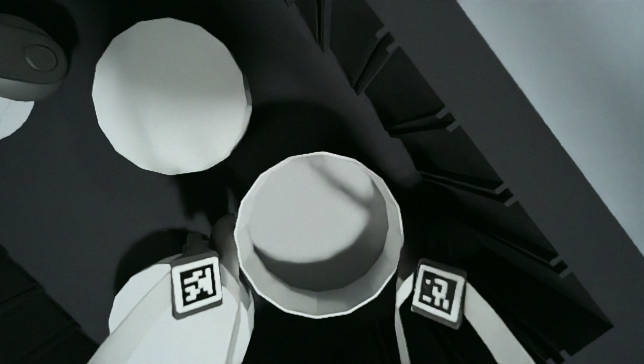

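Scene clock: 205.33 s.
r1.base_odometry: x=-1.012 y=-1.297 heading=-1.555 (m, m, rad; r1's odometry frame)
r1.turned_by_wheels: +0.000 (rad since the last result)
r1.turned_by_imu: +0.000 (rad since the last result)
r1.base_tilt: forward=-1.6 right=-0.3 (deg)
r1.lidar_m: 4.42 2.56 1.88 1.80 1.87 2.55 4.38 0.71 0.92 0.89 0.92 0.76
r1.head_depth_mm: 2674 2831 908 742 626 540 502 / 2693 2786 908 722 613 542 504 / - 2744 825 694 595 542 504 / 2620 - 843 723 593 544 504 / 1119 666 828 724 604 546 506 / 573 2548 850 680 603 545 506 / 2601 2784 919 750 631 546 508
r1.base_status: not commanded
r1.joint_positions: lift_m=+1.010 arm_m=+0.381 wrist_yaw_rad=+0.001 wrist_pitch_rad=-1.564 wrist_roll_rad=+0.782 gripper_m=+0.105 head_pan_rad=-1.576 head_tilt_rad=-0.742
r1.joint_status: all done
r1.motor_effort: left_wheel=-3(3) right_wheel=+4(4) lift_m=+33(36) arm_m=+5(5) wrist_yaw_rad=+0(0) wrist_pitch_rad=-3(3) wrist_roll_rad=+2(2) gripper_m=+0(0) head_pan_rad=+3(3) head_tilt_rad=-3(3) (%)
r1.hand_pose: x=-0.0217 y=-0.5031 z=+0.8920 quat_wxyz=(+0.273, +0.271, -0.655, -0.651) (m; r1's base frame)
r1.wrist_depth_mm: 271 257 274 192 272 269 266 / 285 262 281 238 274 276 272 / 276 272 288 284 198 283 278 / 280 278 290 274 273 285 284 / 263 302 296 279 297 205 291 / 229 274 308 307 299 207 298 / 328 237 308 311 238 311 306
r2.base_odometry: x=-0.452 y=-0.821 heading=-1.281 (m, m, rad; r2's odometry frame)
r2.turned_by_wheels: +0.000 (rad since the last result)
r2.turned_by_imu: +0.000 (rad since the last result)
r2.base_tilt: forward=+1.0 right=+1.1 (deg)
r2.lidar_m: 4.42 2.36 1.78 1.74 1.82 2.58 4.35 0.42 0.32 0.31 0.32 0.46
r2.head_depth_mm: 2555 2857 - - 616 560 1138 / 2575 - 934 761 629 558 1095 / 2600 - - 687 626 555 1092 / 2541 2787 848 708 623 565 1086 / 563 725 862 715 620 563 1077 / 2642 2892 940 684 616 561 1078 / 2632 2935 939 741 614 559 1080
r2.base_status: not commanded
r2.joint_positions: lift_m=+0.913 arm_m=+0.398 wrist_yaw_rad=+0.000 wrist_pitch_rad=-1.567 wrist_roll_rad=+0.777 gripper_m=+0.100 head_pan_rad=-1.576 head_tilt_rad=-0.742
r2.joint_status: all done
r2.motor_effort: left_wheel=-2(3) right_wheel=+2(2) lift_m=+38(38) arm_m=-3(3) wrist_yaw_rad=+0(0) wrist_pitch_rad=-1(1) wrist_roll_rad=+5(5) gripper_m=+1(78) head_pan_rad=+3(3) head_tilt_rad=-4(4) (%)
r2.hand_pose: x=-0.0216 y=-0.5199 z=+0.7955 quat_wxyz=(+0.274, +0.273, -0.653, -0.651) (m; r2's base frame)
r2.wrist_depth_mm: 178 178 178 154 97 181 182 / 182 161 162 182 104 100 184 / 187 165 165 186 144 101 188 / 189 190 189 172 188 104 191 / 193 194 175 176 183 134 106 / 197 197 176 177 196 150 107 / 188 179 180 202 170 132 111
pictures: none
No camera images: the call's "cameras" was empty. Leave "cameras" out to get every camera's image.

Scene clock: 211.67 s.
r1.base_odometry: x=-1.003 y=-1.837 heading=-1.555 (m, m, rad; r1's odometry frame)
r1.turned_by_wheels: +0.000 (rad since the last result)
r1.turned_by_imu: +0.001 (rad since the last result)
r1.base_tilt: forward=-1.5 right=-0.5 (deg)
r1.lidar_m: 3.88 2.59 1.85 1.81 1.87 2.54 1.23 1.26 0.91 0.88 0.29 4.05
r1.head_depth_mm: 2634 2809 909 742 624 542 502 / - - 911 741 614 543 504 / - - - 725 628 544 504 / 2639 2788 945 727 630 545 504 / 2626 2815 916 747 618 546 497 / 2618 2795 921 749 632 546 497 / 2593 2777 2238 771 632 546 498
r1.base_status: done
r1.joint_positions: lift_m=+1.010 arm_m=+0.222 wrist_yaw_rad=+0.001 wrist_pitch_rad=-1.564 wrist_roll_rad=+0.003 gripper_m=+0.130 head_pan_rad=-1.576 head_tilt_rad=-0.742
r1.joint_status: all done
r1.motor_effort: left_wheel=-3(4) right_wheel=+3(9) lift_m=+34(34) arm_m=-5(5) wrist_yaw_rad=+0(0) wrist_pitch_rad=-3(3) wrist_roll_rad=-1(3) gripper_m=+0(86) head_pan_rad=+3(3) head_tilt_rad=-4(3) (%)
r1.hand_pose: x=-0.0216 y=-0.3449 z=+0.8920 quat_wxyz=(+0.501, +0.498, -0.502, -0.499) (m; r1's base frame)
r1.wrist_depth_mm: 281 280 279 274 275 270 269 / 293 285 282 281 280 279 275 / 296 293 291 287 284 283 281 / 302 298 295 293 293 290 286 / - 306 305 299 299 293 291 / - 311 311 307 305 - 299 / - 323 320 317 313 311 307
r2.base_odometry: x=-0.452 y=-0.821 heading=-1.281 (m, m, rad; r2's odometry frame)
r2.turned_by_wheels: +0.000 (rad since the last result)
r2.turned_by_imu: -0.001 (rad since the last result)
r2.base_tilt: forward=+1.0 right=+1.1 (deg)
r2.lidar_m: 4.43 2.36 1.78 1.74 1.82 2.58 4.35 0.42 0.32 0.31 0.32 0.46
r2.head_depth_mm: - 2837 980 767 631 561 1139 / - 2860 972 761 628 558 1096 / - - 886 679 626 555 1091 / 2605 2872 890 725 623 566 1087 / 2617 2920 870 716 619 563 1081 / 2628 2901 941 684 616 560 1079 / 2652 2910 933 744 612 559 1074
r2.base_status: not commanded
r2.joint_positions: lift_m=+1.020 arm_m=+0.398 wrist_yaw_rad=+0.000 wrist_pitch_rad=-1.567 wrist_roll_rad=+0.777 gripper_m=+0.100 head_pan_rad=-1.576 head_tilt_rad=-0.742
r2.joint_status: all done
r2.motor_effort: left_wheel=-2(3) right_wheel=+2(1) lift_m=+47(49) arm_m=-3(4) wrist_yaw_rad=+0(0) wrist_pitch_rad=-1(1) wrist_roll_rad=+5(5) gripper_m=+1(1) head_pan_rad=+2(3) head_tilt_rad=-4(4) (%)
r2.hand_pose: x=-0.0216 y=-0.5199 z=+0.9022 quat_wxyz=(+0.274, +0.273, -0.653, -0.651) (m; r2's base frame)
r2.wrist_depth_mm: 280 282 279 208 281 284 282 / 266 283 283 269 288 287 290 / 273 292 270 294 213 293 294 / 270 298 297 280 253 300 299 / 234 298 286 285 295 305 306 / 221 249 287 309 235 314 310 / 322 235 308 238 319 318 -
pictures: r1_wrist_camera, r2_wrist_camera
Images, in order (width x height): r1_wrist_camera 644x364, r2_wrist_camera 644x364.

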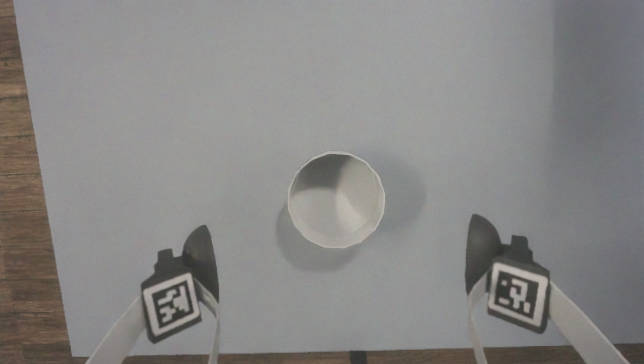

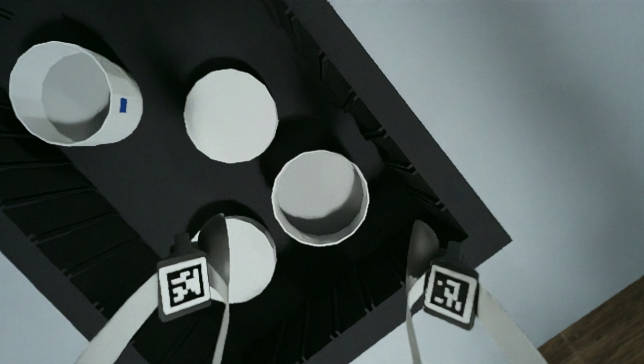

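Request:
execute_actions(
  actions=[
    {"r1":{"joints":{"lift_m":0.900}},"r2":{"base":{"translate_m":0.2},"joints":{"arm_m":0.319,"wrist_roll_rad":0,"gripper_m":0.13}}},
  ],
  cameras=[],
)

Request:
execute_actions(
  actions=[
    {"r1":{"joints":{"gripper_m":0.06}},"r2":{"base":{"translate_m":0.12}}},
  ],
  cameras=[],
)

Request:
execute_actions(
  actions=[
    {"r1":{"joints":{"lift_m":1.03}},"r2":{"base":{"translate_m":0.244}}},
  ],
  cameras=["r1_wrist_camera","r2_wrist_camera"],
)

Request:
execute_actions(
  actions=[
    {"r1":{"base":{"translate_m":-0.18},"joints":{"arm_m":0.36,"wrist_roll_rad":-0.785}},"r2":{"joints":{"lift_m":0.906}}},
  ],
  cameras=[],
)

Request:
execute_actions(
  actions=[
    {"r1":{"base":{"translate_m":-0.1}},"r2":{"joints":{"gripper_m":0.06}}},
  ],
  cameras=[],
)

Request:
execute_actions(
  actions=[
    {"r1":{"base":{"translate_m":-0.17}},"r2":{"joints":{"lift_m":1.03}}},
  ],
  cameras=["r1_wrist_camera","r2_wrist_camera"],
)

Scene clock: 223.53 s.
r1.base_odometry: x=-1.003 y=-1.837 heading=-1.555 (m, m, rad; r1's odometry frame)
r1.turned_by_wheels: +0.000 (rad since the last result)
r1.turned_by_imu: +0.001 (rad since the last result)
r1.base_tilt: forward=-1.4 right=-0.5 (deg)
r1.lidar_m: 3.87 2.59 1.85 1.81 1.87 2.54 1.24 1.26 0.92 0.88 0.29 4.06
r1.head_depth_mm: 2647 2850 - 741 628 542 503 / 2656 2862 - 713 643 542 504 / 2611 2838 - - 613 544 505 / 2623 2804 916 746 612 545 505 / 2608 2803 915 745 646 544 498 / 2601 2778 917 749 633 546 498 / 2566 2776 2247 769 632 547 499
r1.base_status: not commanded
r1.joint_positions: lift_m=+0.900 arm_m=+0.222 wrist_yaw_rad=+0.001 wrist_pitch_rad=-1.564 wrist_roll_rad=+0.003 gripper_m=+0.130 head_pan_rad=-1.576 head_tilt_rad=-0.742
r1.joint_status: all done
r1.motor_effort: left_wheel=-3(3) right_wheel=+3(3) lift_m=+20(31) arm_m=-5(5) wrist_yaw_rad=+0(0) wrist_pitch_rad=-3(3) wrist_roll_rad=-1(2) gripper_m=+0(1) head_pan_rad=+3(4) head_tilt_rad=-4(4) (%)
r1.hand_pose: x=-0.0216 y=-0.3449 z=+0.7826 quat_wxyz=(+0.501, +0.498, -0.502, -0.499) (m; r1's base frame)
r1.wrist_depth_mm: 175 173 173 171 170 168 167 / 179 177 176 175 173 172 170 / 182 182 180 178 178 176 174 / 186 185 184 182 180 180 179 / 192 190 188 185 184 183 182 / 196 196 192 187 188 - 186 / 202 201 198 197 194 193 191
r2.base_odometry: x=-0.395 y=-1.012 heading=-1.281 (m, m, rad; r2's odometry frame)
r2.turned_by_wheels: +0.000 (rad since the last result)
r2.turned_by_imu: -0.001 (rad since the last result)
r2.base_tilt: forward=+1.0 right=+1.1 (deg)
r2.lidar_m: 4.22 2.35 1.77 1.73 1.82 2.57 4.54 0.43 0.32 0.32 0.33 0.47
r2.head_depth_mm: - 2862 881 722 630 560 1092 / - 2933 897 738 629 559 1095 / - - 852 671 625 567 1090 / 2585 2903 891 753 624 564 1084 / 2611 2869 951 727 618 563 1082 / 2626 2912 943 746 617 1210 1078 / 2628 2916 936 742 615 1199 1076
r2.base_status: done
r2.joint_positions: lift_m=+1.020 arm_m=+0.319 wrist_yaw_rad=+0.000 wrist_pitch_rad=-1.567 wrist_roll_rad=+0.008 gripper_m=+0.130 head_pan_rad=-1.576 head_tilt_rad=-0.742
r2.joint_status: all done
r2.motor_effort: left_wheel=-3(4) right_wheel=+2(6) lift_m=+47(47) arm_m=-3(4) wrist_yaw_rad=+0(0) wrist_pitch_rad=-1(1) wrist_roll_rad=-4(5) gripper_m=+1(82) head_pan_rad=+2(2) head_tilt_rad=-4(4) (%)
r2.hand_pose: x=-0.0216 y=-0.4411 z=+0.9022 quat_wxyz=(+0.499, +0.497, -0.502, -0.501) (m; r2's base frame)
r2.wrist_depth_mm: 282 281 284 282 281 282 281 / 286 286 288 286 268 285 282 / 292 289 294 296 271 275 275 / 296 298 300 298 297 299 300 / 304 301 302 310 215 217 219 / 311 - 309 314 313 312 313 / 316 320 318 319 322 320 326
pictures: none
No camera images: the call's "cameras" was empty. Leave "cameras" out to get every camera's image.

Scene clock: 225.70 s.
r1.base_odometry: x=-1.003 y=-1.837 heading=-1.555 (m, m, rad; r1's odometry frame)
r1.turned_by_wheels: +0.000 (rad since the last result)
r1.turned_by_imu: +0.000 (rad since the last result)
r1.base_tilt: forward=-1.5 right=-0.4 (deg)
r1.lidar_m: 3.88 2.59 1.85 1.81 1.87 2.54 1.23 1.26 0.92 0.88 0.29 4.04
r1.head_depth_mm: 2631 2841 - 740 626 543 504 / 2612 2849 - 715 628 543 504 / 2640 2854 - - 629 544 504 / 2612 2815 911 747 630 544 506 / 2633 2786 916 747 630 545 496 / 2599 2759 919 747 631 545 496 / 2599 2767 2236 768 632 546 497
r1.base_status: not commanded
r1.joint_positions: lift_m=+0.900 arm_m=+0.222 wrist_yaw_rad=+0.001 wrist_pitch_rad=-1.564 wrist_roll_rad=+0.003 gripper_m=+0.061 head_pan_rad=-1.576 head_tilt_rad=-0.742
r1.joint_status: all done
r1.motor_effort: left_wheel=-3(3) right_wheel=+3(3) lift_m=+20(20) arm_m=-6(5) wrist_yaw_rad=+0(0) wrist_pitch_rad=-3(3) wrist_roll_rad=-1(2) gripper_m=-11(94) head_pan_rad=+3(3) head_tilt_rad=-3(3) (%)
r1.hand_pose: x=-0.0216 y=-0.3449 z=+0.7826 quat_wxyz=(+0.501, +0.498, -0.502, -0.499) (m; r1's base frame)
r1.wrist_depth_mm: 175 174 173 171 170 168 167 / 179 177 176 176 173 172 171 / 183 182 181 179 177 175 174 / 187 187 185 182 180 179 179 / 192 192 187 185 183 183 182 / 196 195 - 186 177 187 187 / 202 200 199 196 193 193 190
r2.base_odometry: x=-0.360 y=-1.127 heading=-1.281 (m, m, rad; r2's odometry frame)
r2.turned_by_wheels: +0.000 (rad since the last result)
r2.turned_by_imu: -0.001 (rad since the last result)
r2.base_tilt: forward=+1.0 right=+1.1 (deg)
r2.lidar_m: 4.10 2.35 1.77 1.72 1.81 2.56 1.06 0.44 0.33 0.32 0.34 0.48
r2.head_depth_mm: - 2839 900 761 632 560 1093 / - 2946 890 717 627 569 1092 / - - 897 757 626 569 1095 / 2614 2879 888 754 622 565 1087 / 2613 2889 951 726 620 1213 1083 / 2638 2901 945 747 615 1211 1076 / 2636 2908 937 742 612 1205 1073
r2.base_status: done
r2.joint_positions: lift_m=+1.020 arm_m=+0.319 wrist_yaw_rad=+0.000 wrist_pitch_rad=-1.567 wrist_roll_rad=+0.008 gripper_m=+0.130 head_pan_rad=-1.576 head_tilt_rad=-0.742
r2.joint_status: not commanded
r2.motor_effort: left_wheel=-3(4) right_wheel=+2(4) lift_m=+47(47) arm_m=-3(3) wrist_yaw_rad=+0(0) wrist_pitch_rad=-1(1) wrist_roll_rad=-4(5) gripper_m=+0(1) head_pan_rad=+3(3) head_tilt_rad=-3(4) (%)
r2.hand_pose: x=-0.0216 y=-0.4411 z=+0.9022 quat_wxyz=(+0.499, +0.497, -0.502, -0.501) (m; r2's base frame)
r2.wrist_depth_mm: 283 283 283 284 286 283 284 / 287 288 289 289 289 281 269 / 292 290 294 294 297 273 273 / 294 298 298 300 302 265 299 / 302 304 302 306 305 306 220 / 307 - 312 312 313 312 313 / 315 320 317 320 319 321 322
pictures: none
No camera images: the call's "cameras" was empty. Leave "cameras" out to get every camera's image.

Scene clock: 229.10 s.
r1.base_odometry: x=-1.003 y=-1.837 heading=-1.555 (m, m, rad; r1's odometry frame)
r1.turned_by_wheels: +0.000 (rad since the last result)
r1.turned_by_imu: +0.001 (rad since the last result)
r1.base_tilt: forward=-1.5 right=-0.4 (deg)
r1.lidar_m: 3.87 2.59 1.85 1.81 1.87 2.55 1.23 1.27 0.92 0.88 0.29 4.06
r1.head_depth_mm: 2625 2655 907 742 627 542 503 / - 2633 908 745 627 542 503 / - - - 746 589 544 505 / 2615 2804 915 745 590 544 505 / 2611 2791 916 748 632 545 497 / 2583 2757 919 749 630 546 498 / 2622 2790 2229 768 632 546 498
r1.base_status: not commanded
r1.joint_positions: lift_m=+1.030 arm_m=+0.222 wrist_yaw_rad=+0.001 wrist_pitch_rad=-1.564 wrist_roll_rad=+0.003 gripper_m=+0.061 head_pan_rad=-1.576 head_tilt_rad=-0.742
r1.joint_status: all done
r1.motor_effort: left_wheel=-3(3) right_wheel=+3(3) lift_m=+34(35) arm_m=-5(5) wrist_yaw_rad=+0(0) wrist_pitch_rad=-3(3) wrist_roll_rad=-2(1) gripper_m=-10(11) head_pan_rad=+3(3) head_tilt_rad=-3(3) (%)
r1.hand_pose: x=-0.0216 y=-0.3449 z=+0.9120 quat_wxyz=(+0.501, +0.498, -0.502, -0.499) (m; r1's base frame)
r1.wrist_depth_mm: 302 297 296 294 290 290 288 / 311 306 304 302 299 297 292 / - 313 311 306 305 302 299 / - 319 318 182 313 308 304 / - 328 321 185 183 316 312 / - 336 - 186 177 323 319 / - 345 342 338 - - -
r2.base_odometry: x=-0.291 y=-1.361 heading=-1.281 (m, m, rad; r2's odometry frame)
r2.turned_by_wheels: +0.000 (rad since the last result)
r2.turned_by_imu: -0.001 (rad since the last result)
r2.base_tilt: forward=+1.0 right=+1.1 (deg)
r2.lidar_m: 3.85 2.33 1.76 1.71 1.81 2.53 1.12 0.45 0.34 0.33 0.35 3.98
r2.head_depth_mm: - 2881 979 768 630 571 1097 / - 2937 968 761 628 570 1090 / - - 897 757 624 1218 1089 / 2600 2911 890 755 623 1217 1088 / 2644 2891 952 729 618 1214 1082 / 2649 2903 2229 744 617 700 1076 / 2660 2964 2290 1814 615 1226 1119
r2.base_status: done
r2.joint_positions: lift_m=+1.020 arm_m=+0.319 wrist_yaw_rad=+0.000 wrist_pitch_rad=-1.567 wrist_roll_rad=+0.008 gripper_m=+0.130 head_pan_rad=-1.576 head_tilt_rad=-0.742
r2.joint_status: not commanded
r2.motor_effort: left_wheel=-2(3) right_wheel=+1(4) lift_m=+47(47) arm_m=-3(3) wrist_yaw_rad=+0(0) wrist_pitch_rad=-1(0) wrist_roll_rad=-4(5) gripper_m=+1(0) head_pan_rad=+2(2) head_tilt_rad=-4(4) (%)
r2.hand_pose: x=-0.0216 y=-0.4411 z=+0.9022 quat_wxyz=(+0.499, +0.497, -0.502, -0.501) (m; r2's base frame)
r2.wrist_depth_mm: - 281 286 284 283 286 286 / - 289 288 289 291 291 290 / - 295 294 293 296 296 296 / - 298 295 298 301 305 304 / - 303 307 305 308 306 310 / - - 312 312 315 313 315 / - - 319 322 321 323 325
pictures: r1_wrist_camera, r2_wrist_camera
Images, in order (width x height): r1_wrist_camera 644x364, r2_wrist_camera 644x364.

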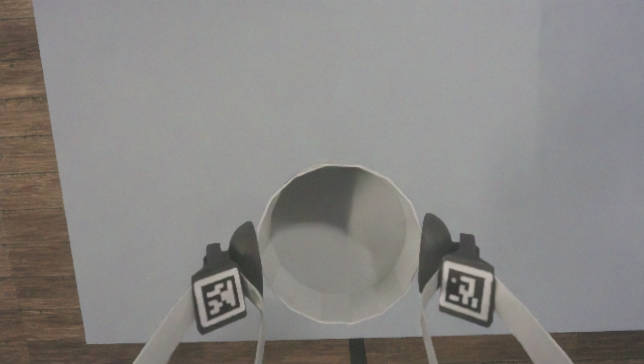

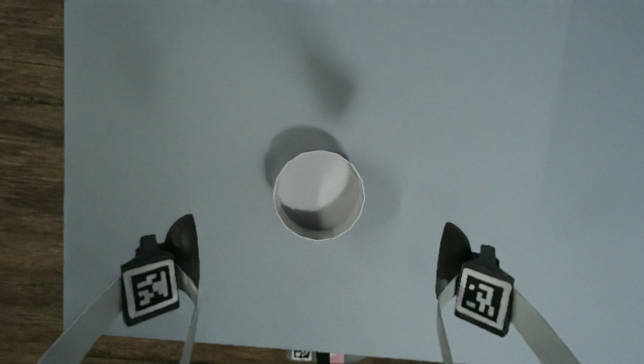

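Scene clock: 231.83 s.
r1.base_odometry: x=-1.006 y=-1.657 heading=-1.556 (m, m, rad; r1's odometry frame)
r1.turned_by_wheels: +0.000 (rad since the last result)
r1.turned_by_imu: +0.000 (rad since the last result)
r1.base_tilt: forward=-1.3 right=-0.5 (deg)
r1.lidar_m: 4.04 2.59 1.88 1.81 1.87 2.54 1.06 1.06 0.92 0.88 0.92 0.43
r1.head_depth_mm: 2636 2807 832 704 625 542 503 / 2711 2830 880 741 627 543 504 / - - 911 724 629 542 505 / 2610 - 886 708 629 545 505 / 2608 2780 916 746 631 546 505 / 2634 2792 916 747 633 546 506 / 2597 2777 923 750 632 546 498
r1.base_status: done
r1.joint_positions: lift_m=+1.030 arm_m=+0.360 wrist_yaw_rad=+0.000 wrist_pitch_rad=-1.564 wrist_roll_rad=-0.781 gripper_m=+0.061 head_pan_rad=-1.576 head_tilt_rad=-0.742
r1.joint_status: all done
r1.motor_effort: left_wheel=-3(8) right_wheel=+3(3) lift_m=+34(34) arm_m=+5(6) wrist_yaw_rad=+0(0) wrist_pitch_rad=-2(3) wrist_roll_rad=-2(3) gripper_m=-11(11) head_pan_rad=+3(3) head_tilt_rad=-3(3) (%)
r1.hand_pose: x=-0.0215 y=-0.4823 z=+0.9120 quat_wxyz=(+0.655, +0.651, -0.272, -0.271) (m; r1's base frame)
r1.wrist_depth_mm: 297 297 295 292 291 291 286 / 306 303 299 299 298 297 295 / 312 310 310 311 304 303 302 / 318 319 316 182 309 308 306 / 326 328 323 186 184 317 291 / 337 335 - 186 177 312 258 / - 342 339 337 333 298 301
r2.base_odometry: x=-0.291 y=-1.361 heading=-1.281 (m, m, rad; r2's odometry frame)
r2.turned_by_wheels: +0.000 (rad since the last result)
r2.turned_by_imu: +0.000 (rad since the last result)
r2.base_tilt: forward=+0.9 right=+1.1 (deg)
r2.lidar_m: 3.86 2.33 1.76 1.71 1.80 2.53 1.13 0.45 0.34 0.33 0.35 3.98
r2.head_depth_mm: 2586 2912 - - 614 573 1096 / 2576 2832 903 762 629 570 1086 / 2609 2852 - 738 622 1223 1089 / 2647 2887 975 731 625 1221 1086 / 2622 2873 950 750 620 1216 1085 / 2637 2910 2208 745 616 699 1072 / 2686 2937 2295 1835 615 1228 1112
r2.base_status: not commanded
r2.joint_positions: lift_m=+0.906 arm_m=+0.319 wrist_yaw_rad=+0.000 wrist_pitch_rad=-1.567 wrist_roll_rad=+0.008 gripper_m=+0.130 head_pan_rad=-1.576 head_tilt_rad=-0.742
r2.joint_status: all done
r2.motor_effort: left_wheel=-2(2) right_wheel=+2(1) lift_m=+37(43) arm_m=-3(3) wrist_yaw_rad=+0(0) wrist_pitch_rad=+0(1) wrist_roll_rad=-4(4) gripper_m=+1(1) head_pan_rad=+2(3) head_tilt_rad=-4(4) (%)
r2.hand_pose: x=-0.0216 y=-0.4411 z=+0.7886 quat_wxyz=(+0.499, +0.497, -0.502, -0.501) (m; r2's base frame)
r2.wrist_depth_mm: 174 174 175 175 175 176 178 / 177 178 179 178 180 180 181 / 180 181 181 182 182 183 184 / 183 185 184 184 186 187 187 / 187 188 187 187 189 189 191 / 191 - 192 187 194 194 194 / 193 195 196 196 198 198 199
pictures: none
No camera images: the call's "cameras" was empty. Leave "cameras" out to get every camera's image.

Scene clock: 233.80 s.
r1.base_odometry: x=-1.008 y=-1.557 heading=-1.556 (m, m, rad; r1's odometry frame)
r1.turned_by_wheels: +0.000 (rad since the last result)
r1.turned_by_imu: +0.000 (rad since the last result)
r1.base_tilt: forward=-1.6 right=-0.4 (deg)
r1.lidar_m: 4.16 2.59 1.88 1.81 1.87 2.54 0.96 0.96 0.92 0.89 0.92 0.52
r1.head_depth_mm: 2619 2805 837 724 591 541 504 / 2713 2808 837 702 602 543 503 / - - 831 724 628 544 503 / 2582 - 884 707 630 544 505 / 2625 2760 914 745 630 546 506 / 2603 2780 918 748 629 545 507 / 2577 2788 921 751 633 547 506
r1.base_status: done
r1.joint_positions: lift_m=+1.030 arm_m=+0.360 wrist_yaw_rad=+0.000 wrist_pitch_rad=-1.564 wrist_roll_rad=-0.781 gripper_m=+0.061 head_pan_rad=-1.576 head_tilt_rad=-0.742
r1.joint_status: not commanded
r1.motor_effort: left_wheel=-2(6) right_wheel=+4(5) lift_m=+34(34) arm_m=+6(5) wrist_yaw_rad=+0(0) wrist_pitch_rad=-2(3) wrist_roll_rad=-2(2) gripper_m=-11(11) head_pan_rad=+3(3) head_tilt_rad=-4(3) (%)
r1.hand_pose: x=-0.0215 y=-0.4823 z=+0.9120 quat_wxyz=(+0.655, +0.651, -0.272, -0.271) (m; r1's base frame)
r1.wrist_depth_mm: 298 294 295 293 291 289 286 / 305 304 300 299 299 295 271 / 312 310 308 306 303 301 217 / 319 317 316 182 310 273 286 / 328 326 325 185 184 287 292 / 336 331 - 186 177 321 320 / - 343 339 339 328 329 325
r2.base_odometry: x=-0.291 y=-1.361 heading=-1.281 (m, m, rad; r2's odometry frame)
r2.turned_by_wheels: +0.000 (rad since the last result)
r2.turned_by_imu: +0.000 (rad since the last result)
r2.base_tilt: forward=+1.0 right=+1.2 (deg)
r2.lidar_m: 3.85 2.34 1.76 1.71 1.80 2.53 1.13 0.45 0.34 0.33 0.35 3.99
r2.head_depth_mm: 2565 2846 - - 615 573 1098 / 2587 2814 901 763 627 571 1094 / 2603 2861 - 738 620 1227 1089 / 2620 2881 974 731 621 1220 1086 / 2626 2925 950 750 618 1212 1084 / 2668 2913 2227 747 615 696 1076 / 2658 2934 2314 1815 615 1224 1118
r2.base_status: not commanded
r2.joint_positions: lift_m=+0.906 arm_m=+0.319 wrist_yaw_rad=+0.000 wrist_pitch_rad=-1.567 wrist_roll_rad=+0.008 gripper_m=+0.060 head_pan_rad=-1.576 head_tilt_rad=-0.742
r2.joint_status: all done
r2.motor_effort: left_wheel=-2(2) right_wheel=+2(1) lift_m=+37(36) arm_m=-3(3) wrist_yaw_rad=+0(0) wrist_pitch_rad=-1(0) wrist_roll_rad=-4(5) gripper_m=-9(83) head_pan_rad=+3(2) head_tilt_rad=-4(4) (%)
r2.hand_pose: x=-0.0216 y=-0.4411 z=+0.7886 quat_wxyz=(+0.499, +0.497, -0.502, -0.501) (m; r2's base frame)
r2.wrist_depth_mm: 174 174 174 175 176 177 177 / 177 177 178 179 179 180 180 / 180 181 180 182 183 183 184 / 184 184 184 184 186 187 187 / 187 188 186 187 188 192 191 / 191 191 193 189 193 194 194 / 195 196 197 197 198 198 198
pictures: none
No camera images: the call's "cameras" was empty. Leave "cameras" out to get every camera's image.

Scene clock: 236.47 s.
r1.base_odometry: x=-1.010 y=-1.387 heading=-1.556 (m, m, rad; r1's odometry frame)
r1.turned_by_wheels: +0.000 (rad since the last result)
r1.turned_by_imu: +0.000 (rad since the last result)
r1.base_tilt: forward=-1.5 right=-0.5 (deg)
r1.lidar_m: 4.34 2.53 1.87 1.80 1.87 2.54 4.46 0.79 0.92 0.88 0.92 0.67
r1.head_depth_mm: 2602 2811 903 653 599 543 503 / 2681 2833 836 706 595 543 504 / - - 840 705 592 544 505 / 2622 - 841 706 602 545 505 / 2586 2761 867 705 617 545 505 / 2593 2805 917 750 631 546 506 / 2624 2747 919 748 630 546 507
r1.base_status: done
r1.joint_positions: lift_m=+1.030 arm_m=+0.360 wrist_yaw_rad=+0.000 wrist_pitch_rad=-1.564 wrist_roll_rad=-0.781 gripper_m=+0.061 head_pan_rad=-1.576 head_tilt_rad=-0.742
r1.joint_status: not commanded
r1.motor_effort: left_wheel=-3(9) right_wheel=+4(6) lift_m=+34(34) arm_m=+6(5) wrist_yaw_rad=+0(0) wrist_pitch_rad=-2(2) wrist_roll_rad=-2(2) gripper_m=-11(11) head_pan_rad=+3(3) head_tilt_rad=-3(3) (%)
r1.hand_pose: x=-0.0215 y=-0.4823 z=+0.9120 quat_wxyz=(+0.655, +0.651, -0.272, -0.271) (m; r1's base frame)
r1.wrist_depth_mm: 297 296 297 250 288 269 286 / 304 302 300 249 291 292 271 / 310 310 305 301 282 300 280 / 322 317 236 183 306 308 283 / 326 325 245 185 184 312 247 / 338 331 - 186 177 268 233 / - 344 344 247 326 253 332
r2.base_odometry: x=-0.291 y=-1.361 heading=-1.281 (m, m, rad; r2's odometry frame)
r2.turned_by_wheels: +0.000 (rad since the last result)
r2.turned_by_imu: +0.000 (rad since the last result)
r2.base_tilt: forward=+1.0 right=+1.1 (deg)
r2.lidar_m: 3.87 2.34 1.76 1.72 1.80 2.55 1.13 0.45 0.34 0.33 0.35 3.99
r2.head_depth_mm: - 2835 977 768 632 573 1102 / - 2954 969 764 628 569 1093 / - - 911 716 625 1224 1087 / 2609 2900 892 691 623 1219 1086 / 2651 2872 951 748 621 1209 1083 / 2656 2928 2218 744 616 699 1073 / 2654 2969 2296 1816 614 1226 1112
r2.base_status: not commanded
r2.joint_positions: lift_m=+1.030 arm_m=+0.319 wrist_yaw_rad=+0.000 wrist_pitch_rad=-1.567 wrist_roll_rad=+0.008 gripper_m=+0.060 head_pan_rad=-1.576 head_tilt_rad=-0.742
r2.joint_status: all done
r2.motor_effort: left_wheel=-2(2) right_wheel=+2(2) lift_m=+48(51) arm_m=-3(3) wrist_yaw_rad=+0(0) wrist_pitch_rad=+0(1) wrist_roll_rad=-4(5) gripper_m=-8(9) head_pan_rad=+3(3) head_tilt_rad=-4(4) (%)
r2.hand_pose: x=-0.0216 y=-0.4411 z=+0.9122 quat_wxyz=(+0.499, +0.497, -0.502, -0.501) (m; r2's base frame)
r2.wrist_depth_mm: - 291 291 292 292 297 293 / - 298 300 300 300 300 301 / - 301 305 304 306 306 309 / - 310 306 184 309 314 316 / - 313 186 187 313 319 320 / - 318 322 188 324 327 326 / - - - 329 329 330 333
pictures: r1_wrist_camera, r2_wrist_camera
Images, in order (width x height): r1_wrist_camera 644x364, r2_wrist_camera 644x364.

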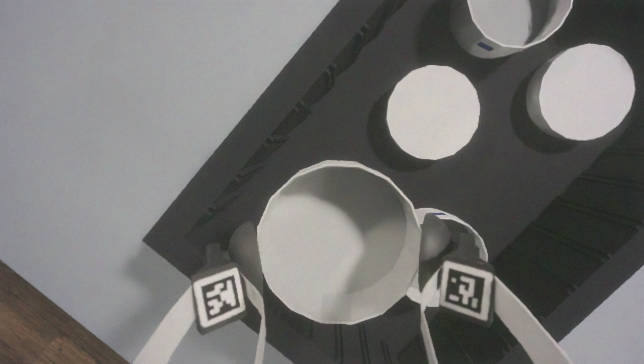

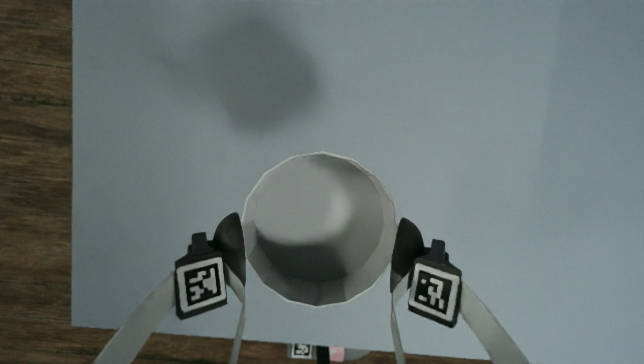

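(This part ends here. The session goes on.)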